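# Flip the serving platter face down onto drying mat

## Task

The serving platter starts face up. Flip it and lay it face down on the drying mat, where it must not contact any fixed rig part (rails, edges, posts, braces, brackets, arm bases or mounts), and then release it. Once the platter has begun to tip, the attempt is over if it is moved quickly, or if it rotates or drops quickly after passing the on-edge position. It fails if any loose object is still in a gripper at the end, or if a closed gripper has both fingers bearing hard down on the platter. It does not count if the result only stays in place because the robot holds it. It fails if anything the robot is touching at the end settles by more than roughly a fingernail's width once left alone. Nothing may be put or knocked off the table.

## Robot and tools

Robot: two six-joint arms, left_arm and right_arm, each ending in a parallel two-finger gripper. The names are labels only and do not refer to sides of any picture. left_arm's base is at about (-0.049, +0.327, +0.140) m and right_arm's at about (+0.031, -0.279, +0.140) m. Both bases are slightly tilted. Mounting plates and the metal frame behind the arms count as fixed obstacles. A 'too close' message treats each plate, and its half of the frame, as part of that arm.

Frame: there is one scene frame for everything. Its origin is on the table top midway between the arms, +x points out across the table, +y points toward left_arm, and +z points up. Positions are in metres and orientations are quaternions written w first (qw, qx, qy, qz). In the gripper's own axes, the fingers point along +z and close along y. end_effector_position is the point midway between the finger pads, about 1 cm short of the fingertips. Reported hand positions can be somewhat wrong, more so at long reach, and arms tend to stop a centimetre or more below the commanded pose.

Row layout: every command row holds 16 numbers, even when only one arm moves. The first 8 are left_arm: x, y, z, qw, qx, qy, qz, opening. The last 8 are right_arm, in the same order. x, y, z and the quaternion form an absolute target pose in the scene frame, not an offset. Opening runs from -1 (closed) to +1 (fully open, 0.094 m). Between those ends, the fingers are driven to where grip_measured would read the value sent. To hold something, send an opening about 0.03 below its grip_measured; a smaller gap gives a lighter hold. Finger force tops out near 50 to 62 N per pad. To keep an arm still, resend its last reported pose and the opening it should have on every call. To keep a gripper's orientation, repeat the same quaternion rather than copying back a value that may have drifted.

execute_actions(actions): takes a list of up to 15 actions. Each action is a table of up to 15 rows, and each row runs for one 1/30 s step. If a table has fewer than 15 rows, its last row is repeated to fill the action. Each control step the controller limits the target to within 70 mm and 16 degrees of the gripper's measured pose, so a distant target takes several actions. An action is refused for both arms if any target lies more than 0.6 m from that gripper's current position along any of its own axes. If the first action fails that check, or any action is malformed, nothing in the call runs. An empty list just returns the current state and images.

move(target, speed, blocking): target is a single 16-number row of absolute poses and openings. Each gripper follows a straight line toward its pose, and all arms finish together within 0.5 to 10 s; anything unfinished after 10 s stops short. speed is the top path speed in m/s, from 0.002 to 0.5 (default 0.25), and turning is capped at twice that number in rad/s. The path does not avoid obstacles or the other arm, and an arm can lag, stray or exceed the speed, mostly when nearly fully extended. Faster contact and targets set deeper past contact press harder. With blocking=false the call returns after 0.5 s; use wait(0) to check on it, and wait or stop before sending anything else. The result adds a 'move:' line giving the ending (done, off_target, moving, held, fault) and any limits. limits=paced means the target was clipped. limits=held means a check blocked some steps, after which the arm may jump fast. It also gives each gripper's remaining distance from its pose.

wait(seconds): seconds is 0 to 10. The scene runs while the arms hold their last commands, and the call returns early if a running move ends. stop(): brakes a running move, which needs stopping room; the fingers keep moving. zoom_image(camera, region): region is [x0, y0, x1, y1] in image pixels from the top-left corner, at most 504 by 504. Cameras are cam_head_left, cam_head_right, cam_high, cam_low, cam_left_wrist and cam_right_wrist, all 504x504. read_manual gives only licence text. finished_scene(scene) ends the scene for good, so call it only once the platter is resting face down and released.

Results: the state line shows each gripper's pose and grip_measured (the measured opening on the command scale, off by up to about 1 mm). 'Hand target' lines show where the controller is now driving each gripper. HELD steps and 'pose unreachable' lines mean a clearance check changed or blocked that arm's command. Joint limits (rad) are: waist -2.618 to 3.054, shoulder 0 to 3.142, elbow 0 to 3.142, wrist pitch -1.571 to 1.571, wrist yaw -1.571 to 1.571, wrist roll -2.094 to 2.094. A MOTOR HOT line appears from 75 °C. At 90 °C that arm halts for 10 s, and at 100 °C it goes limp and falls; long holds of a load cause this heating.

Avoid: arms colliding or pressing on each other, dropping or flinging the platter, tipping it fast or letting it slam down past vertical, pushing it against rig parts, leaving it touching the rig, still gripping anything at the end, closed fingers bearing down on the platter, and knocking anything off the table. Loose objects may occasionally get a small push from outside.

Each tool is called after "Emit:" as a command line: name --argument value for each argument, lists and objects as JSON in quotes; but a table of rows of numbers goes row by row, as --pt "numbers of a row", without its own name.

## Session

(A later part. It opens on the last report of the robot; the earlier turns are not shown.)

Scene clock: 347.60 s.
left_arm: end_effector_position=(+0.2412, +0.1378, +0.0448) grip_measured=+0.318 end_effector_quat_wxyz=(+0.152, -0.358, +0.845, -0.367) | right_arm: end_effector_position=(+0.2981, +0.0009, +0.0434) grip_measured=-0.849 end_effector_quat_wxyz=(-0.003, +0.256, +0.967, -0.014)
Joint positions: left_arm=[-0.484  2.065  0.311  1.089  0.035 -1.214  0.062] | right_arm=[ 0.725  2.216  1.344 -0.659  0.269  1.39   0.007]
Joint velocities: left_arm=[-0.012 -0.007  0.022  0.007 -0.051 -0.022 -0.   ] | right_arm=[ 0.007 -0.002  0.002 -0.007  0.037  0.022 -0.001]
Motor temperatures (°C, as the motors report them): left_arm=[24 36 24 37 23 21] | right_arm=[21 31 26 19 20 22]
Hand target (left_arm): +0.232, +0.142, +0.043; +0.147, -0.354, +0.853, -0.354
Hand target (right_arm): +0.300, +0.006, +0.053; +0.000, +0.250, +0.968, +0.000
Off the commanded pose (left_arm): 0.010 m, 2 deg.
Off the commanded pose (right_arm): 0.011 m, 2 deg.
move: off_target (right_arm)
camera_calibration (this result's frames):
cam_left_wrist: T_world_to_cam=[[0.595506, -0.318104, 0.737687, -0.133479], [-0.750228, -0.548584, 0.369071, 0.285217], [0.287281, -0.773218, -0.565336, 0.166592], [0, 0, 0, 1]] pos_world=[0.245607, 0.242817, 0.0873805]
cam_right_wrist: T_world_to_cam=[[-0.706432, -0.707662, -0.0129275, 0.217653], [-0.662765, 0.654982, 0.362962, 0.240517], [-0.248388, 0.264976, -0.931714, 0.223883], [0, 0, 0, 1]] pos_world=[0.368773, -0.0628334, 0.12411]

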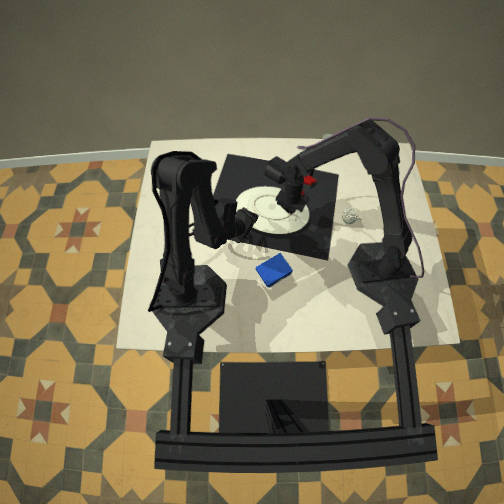

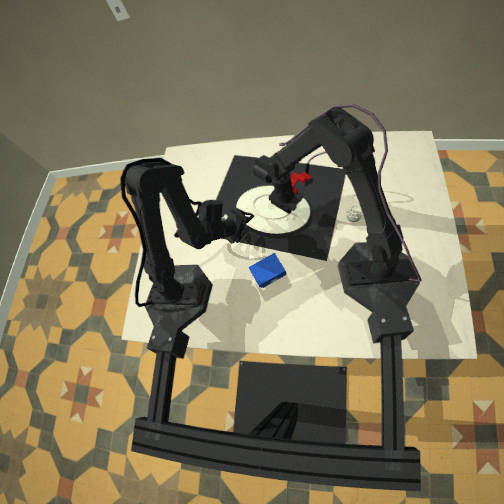

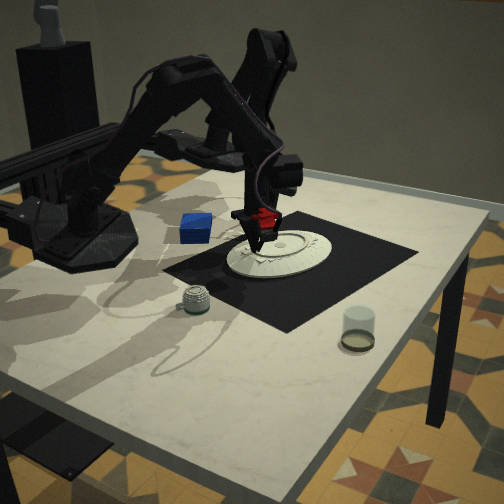

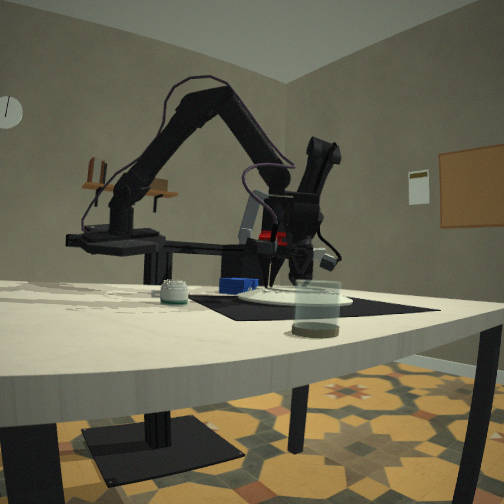

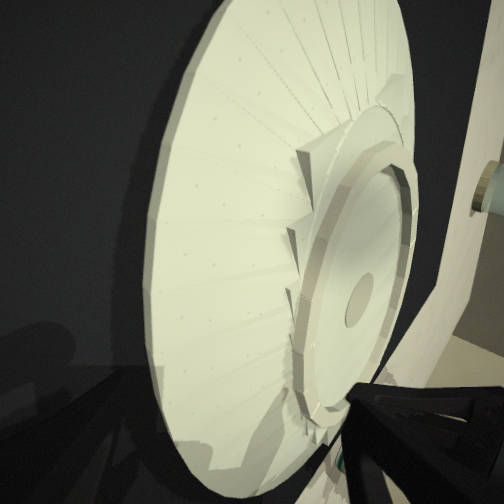

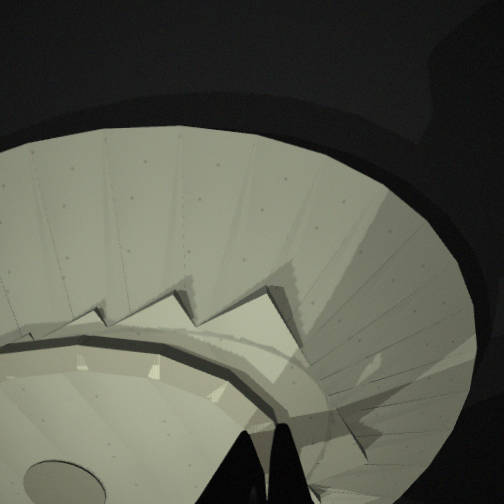

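Left is free. Lower right gently, retreat left.

Emit:
execute_actions --actions '[[[0.222,0.152,0.05,0.1465,-0.3536,0.8536,-0.3536,0.32,0.300,0.006,0.049,0,0.25,0.968,0,-0.95]],[[0.212,0.162,0.065,0.1465,-0.3536,0.8536,-0.3536,0.32,0.300,0.006,0.045,0,0.25,0.968,0,-0.95]],[[0.212,0.162,0.085,0.1465,-0.3536,0.8536,-0.3536,0.32,0.300,0.006,0.041,0,0.25,0.968,0,-0.95]],[[0.212,0.162,0.085,0.1465,-0.3536,0.8536,-0.3536,0.32,0.300,0.006,0.037,0,0.25,0.968,0,-0.95]]]'

Emit:
zoom_image --camera "cam_low" --region '[220, 240, 370, 320]'

Scene clock: 356.27 s.
left_arm: end_effector_position=(+0.2157, +0.1616, +0.0853) grip_measured=+0.318 end_effector_quat_wxyz=(+0.149, -0.355, +0.850, -0.359) | right_arm: end_effector_position=(+0.2969, +0.0006, +0.0368) grip_measured=-0.849 end_effector_quat_wxyz=(-0.001, +0.253, +0.967, -0.016)
Joint positions: left_arm=[-0.493  1.687  0.169  0.836  0.024 -1.21   0.062] | right_arm=[ 0.725  2.232  1.337 -0.639  0.274  1.385  0.007]
Joint velocities: left_arm=[-0.007 -0.017 -0.012 -0.022  0.051  0.007 -0.   ] | right_arm=[-0.007  0.012  0.007 -0.022  0.022  0.022 -0.001]
Motor temperatures (°C, as the motors report them): left_arm=[24 36 24 36 23 21] | right_arm=[21 32 26 19 20 22]
Hand target (left_arm): +0.212, +0.162, +0.085; +0.147, -0.354, +0.853, -0.354
Hand target (right_arm): +0.300, +0.006, +0.037; +0.000, +0.250, +0.968, -0.001
Off the commanded pose (left_arm): 0.004 m, 1 deg.
Off the commanded pose (right_arm): 0.006 m, 2 deg.
Step readings (end_effector_position; steps 1 to 15: 1st action; 16 to 30: 2nd action; 31 to 45: 3rd action; 46 to 60: 4th action):
0: left_arm (+0.2409, +0.1379, +0.0445) | right_arm (+0.2981, +0.0009, +0.0434)
1: left_arm (+0.2394, +0.1389, +0.0452) | right_arm (+0.2980, +0.0008, +0.0433)
2: left_arm (+0.2363, +0.1411, +0.0471) | right_arm (+0.2980, +0.0008, +0.0430)
4: left_arm (+0.2303, +0.1452, +0.0500) | right_arm (+0.2978, +0.0008, +0.0421)
8: left_arm (+0.2279, +0.1469, +0.0515) | right_arm (+0.2975, +0.0008, +0.0405)
15: left_arm (+0.2281, +0.1469, +0.0518) | right_arm (+0.2975, +0.0007, +0.0403)
16: left_arm (+0.2270, +0.1479, +0.0535) | right_arm (+0.2974, +0.0007, +0.0400)
17: left_arm (+0.2246, +0.1504, +0.0575) | right_arm (+0.2973, +0.0007, +0.0396)
19: left_arm (+0.2220, +0.1541, +0.0659) | right_arm (+0.2970, +0.0007, +0.0384)
23: left_arm (+0.2233, +0.1551, +0.0720) | right_arm (+0.2969, +0.0008, +0.0372)
30: left_arm (+0.2201, +0.1560, +0.0690) | right_arm (+0.2969, +0.0008, +0.0372)
31: left_arm (+0.2194, +0.1565, +0.0703) | right_arm (+0.2970, +0.0008, +0.0372)
32: left_arm (+0.2191, +0.1576, +0.0750) | right_arm (+0.2970, +0.0006, +0.0369)
34: left_arm (+0.2238, +0.1575, +0.0879) | right_arm (+0.2969, +0.0006, +0.0368)
38: left_arm (+0.2271, +0.1580, +0.0967) | right_arm (+0.2969, +0.0006, +0.0368)
45: left_arm (+0.2184, +0.1608, +0.0878) | right_arm (+0.2969, +0.0006, +0.0368)
46: left_arm (+0.2178, +0.1610, +0.0873) | right_arm (+0.2969, +0.0006, +0.0368)
47: left_arm (+0.2174, +0.1611, +0.0869) | right_arm (+0.2969, +0.0006, +0.0368)
49: left_arm (+0.2167, +0.1613, +0.0862) | right_arm (+0.2969, +0.0006, +0.0368)
53: left_arm (+0.2161, +0.1615, +0.0856) | right_arm (+0.2969, +0.0006, +0.0368)
60: end_effector_position above
camera_calibration (this result's frames):
cam_left_wrist: T_world_to_cam=[[0.599974, -0.334303, 0.726824, -0.137975], [-0.751108, -0.548176, 0.367885, 0.264496], [0.275442, -0.766645, -0.579989, 0.217961], [0, 0, 0, 1]] pos_world=[0.221411, 0.265964, 0.129394]
cam_right_wrist: T_world_to_cam=[[-0.702491, -0.711596, -0.0117146, 0.215367], [-0.667322, 0.652884, 0.358362, 0.243814], [-0.247361, 0.259564, -0.933509, 0.217269], [0, 0, 0, 1]] pos_world=[0.36774, -0.0623234, 0.117972]

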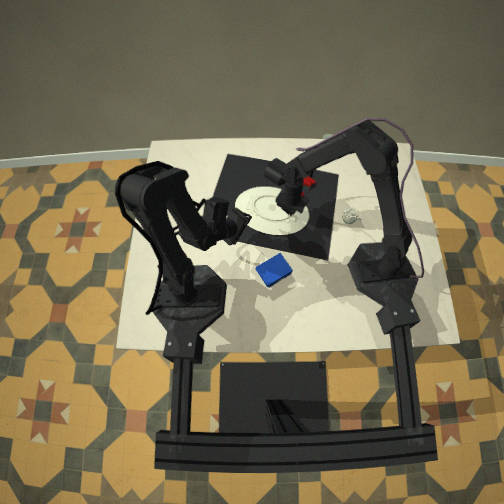

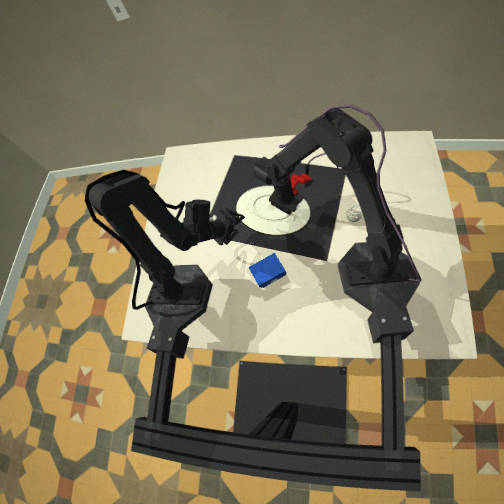

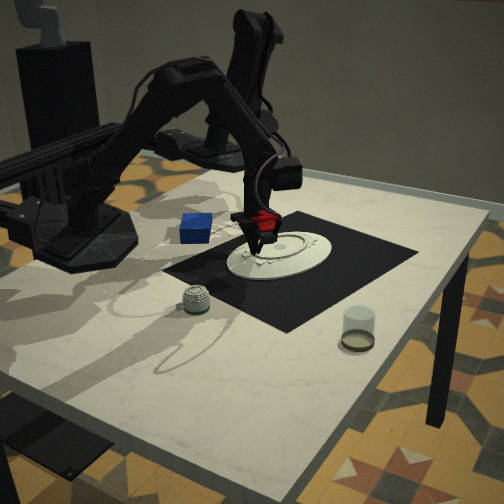

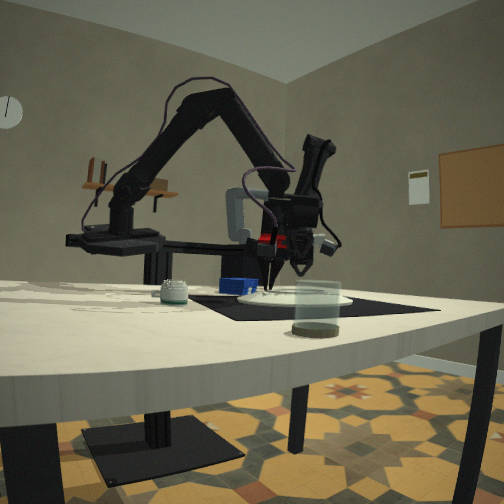

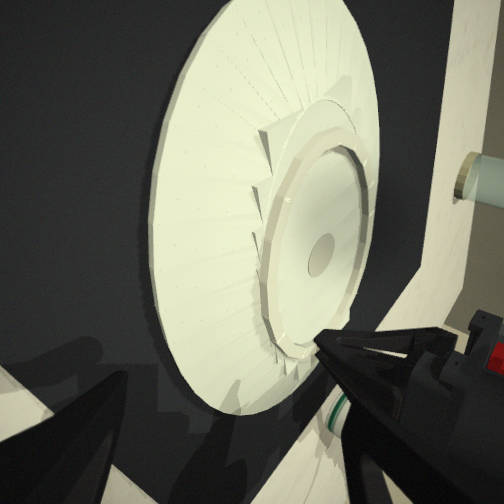

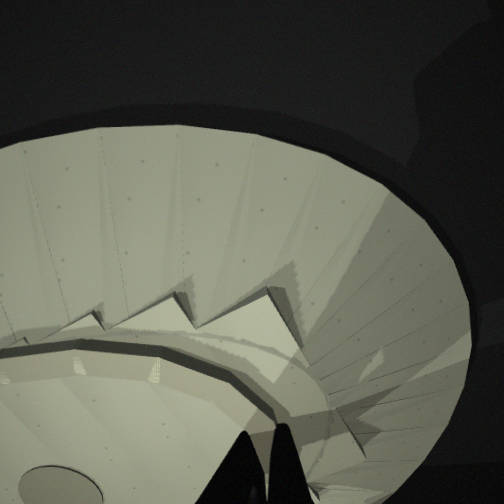

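Region (220, 240, 370, 320) of cam_low's 504x504 image, scaled by 3.360, with more detail than that image has; it fills the top 269 rows of this view, and the rest is white.

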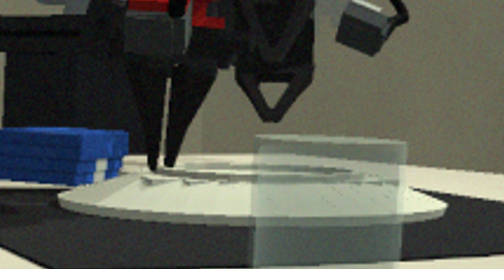

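Emit:
execute_actions --actions '[[[0.212,0.162,0.085,0.1465,-0.3536,0.8536,-0.3536,0.32,0.300,0.004,0.039,0,0.25,0.968,0,-0.5]],[[0.212,0.162,0.085,0.1465,-0.3536,0.8536,-0.3536,0.32,0.300,0.002,0.065,0,0.25,0.968,0,-0.5]],[[0.212,0.162,0.085,0.1465,-0.3536,0.8536,-0.3536,0.32,0.300,-0.02,0.10,0,0.25,0.968,0,-0.5]]]'

Scene clock: 361.87 s.
left_arm: end_effector_position=(+0.2156, +0.1617, +0.0852) grip_measured=+0.318 end_effector_quat_wxyz=(+0.149, -0.355, +0.850, -0.359) | right_arm: end_effector_position=(+0.3029, -0.0141, +0.0996) grip_measured=-0.502 end_effector_quat_wxyz=(+0.002, +0.254, +0.967, +0.011)
Joint positions: left_arm=[-0.493  1.687  0.169  0.836  0.024 -1.21   0.062] | right_arm=[ 0.724  2.023  1.293 -0.751  0.257  1.373  0.023]
Joint velocities: left_arm=[-0.007 -0.012 -0.007  0.022 -0.007 -0.007 -0.   ] | right_arm=[-0.002 -0.007 -0.017 -0.051 -0.022  0.037  0.   ]
Motor temperatures (°C, as the motors report them): left_arm=[24 35 24 35 23 21] | right_arm=[21 32 26 19 20 22]
Hand target (left_arm): +0.212, +0.162, +0.085; +0.147, -0.354, +0.853, -0.354
Hand target (right_arm): +0.300, -0.020, +0.100; +0.000, +0.250, +0.968, +0.000
Off the commanded pose (left_arm): 0.004 m, 1 deg.
Off the commanded pose (right_arm): 0.007 m, 1 deg.
Step readings (end_effector_position; steps 1 to 15: 1st action; 16 to 30: 2nd action; 31 to 45: 3rd action):
0: left_arm (+0.2156, +0.1617, +0.0852) | right_arm (+0.2969, +0.0006, +0.0368)
1: left_arm (+0.2156, +0.1617, +0.0852) | right_arm (+0.2966, +0.0005, +0.0364)
2: left_arm (+0.2156, +0.1617, +0.0852) | right_arm (+0.2968, +0.0013, +0.0364)
4: left_arm (+0.2156, +0.1617, +0.0852) | right_arm (+0.2973, +0.0029, +0.0363)
8: left_arm (+0.2156, +0.1617, +0.0852) | right_arm (+0.2978, +0.0045, +0.0363)
15: left_arm (+0.2156, +0.1617, +0.0852) | right_arm (+0.2981, +0.0054, +0.0363)
16: left_arm (+0.2156, +0.1617, +0.0852) | right_arm (+0.2983, +0.0053, +0.0379)
17: left_arm (+0.2156, +0.1617, +0.0852) | right_arm (+0.2979, +0.0039, +0.0406)
19: left_arm (+0.2156, +0.1617, +0.0852) | right_arm (+0.3003, +0.0034, +0.0488)
23: left_arm (+0.2156, +0.1617, +0.0852) | right_arm (+0.3051, +0.0044, +0.0598)
30: left_arm (+0.2156, +0.1617, +0.0852) | right_arm (+0.3036, +0.0025, +0.0600)
31: left_arm (+0.2156, +0.1617, +0.0852) | right_arm (+0.3030, +0.0012, +0.0623)
32: left_arm (+0.2156, +0.1617, +0.0852) | right_arm (+0.3005, -0.0032, +0.0667)
34: left_arm (+0.2156, +0.1617, +0.0852) | right_arm (+0.2986, -0.0109, +0.0800)
38: left_arm (+0.2156, +0.1617, +0.0852) | right_arm (+0.3048, -0.0115, +0.0988)
45: end_effector_position above
camera_calibration (this result's frames):
cam_left_wrist: T_world_to_cam=[[0.600179, -0.334488, 0.72657, -0.137874], [-0.751038, -0.548174, 0.36803, 0.264452], [0.275185, -0.766566, -0.580216, 0.21802], [0, 0, 0, 1]] pos_world=[0.221367, 0.265976, 0.129347]
cam_right_wrist: T_world_to_cam=[[-0.703264, -0.708371, -0.0602495, 0.214908], [-0.673198, 0.636303, 0.376727, 0.234578], [-0.228525, 0.305498, -0.924363, 0.275227], [0, 0, 0, 1]] pos_world=[0.371951, -0.0811089, 0.178986]

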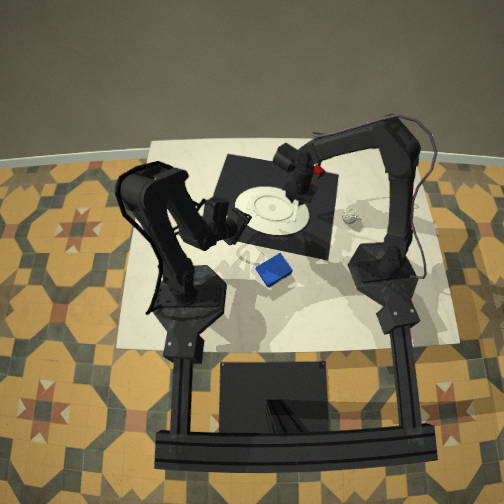

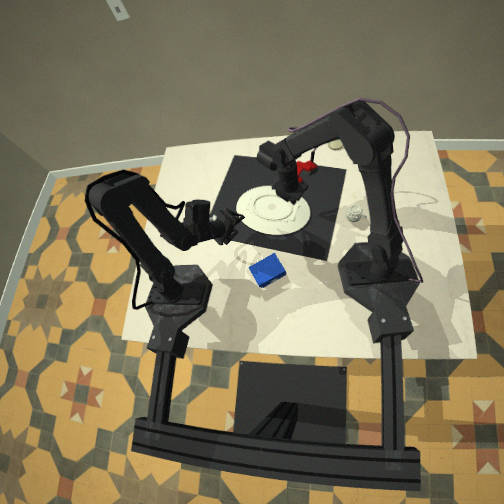

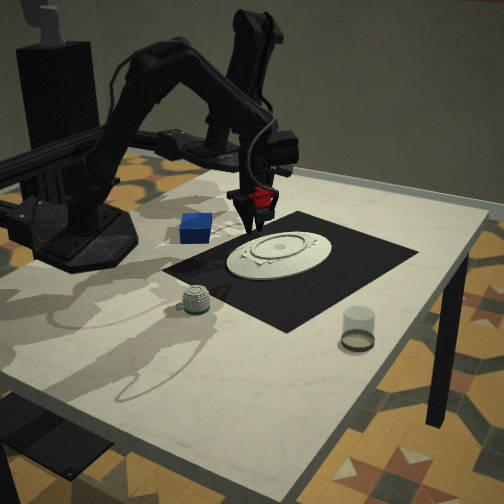

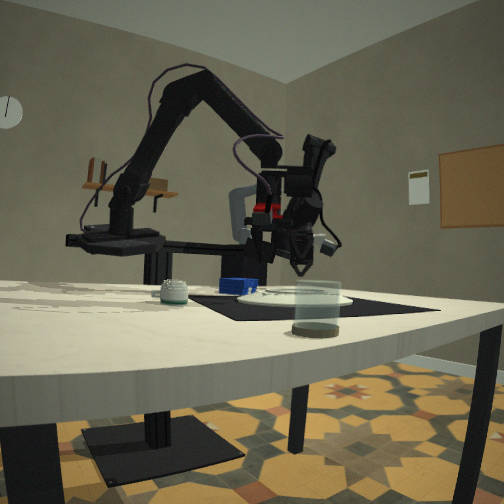

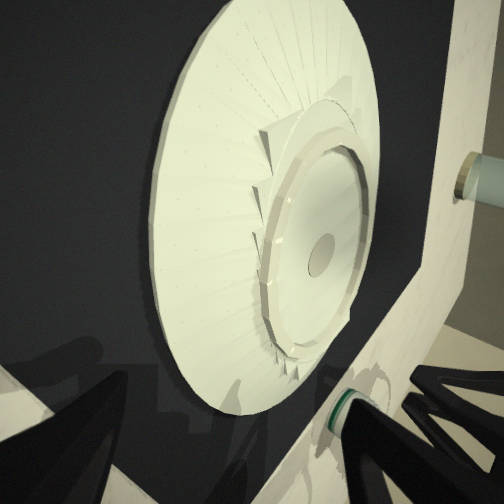

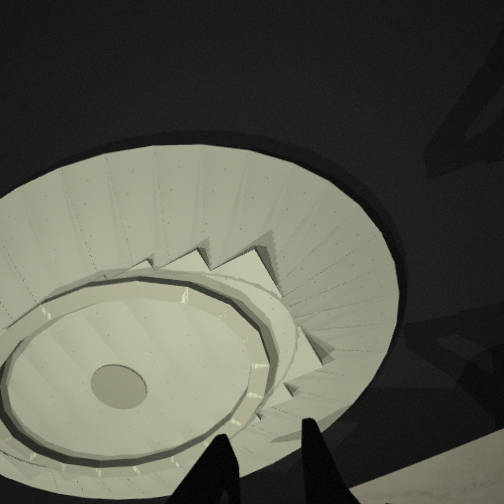

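Emit:
finished_scene --scene 2

The scene is finished: the task was done.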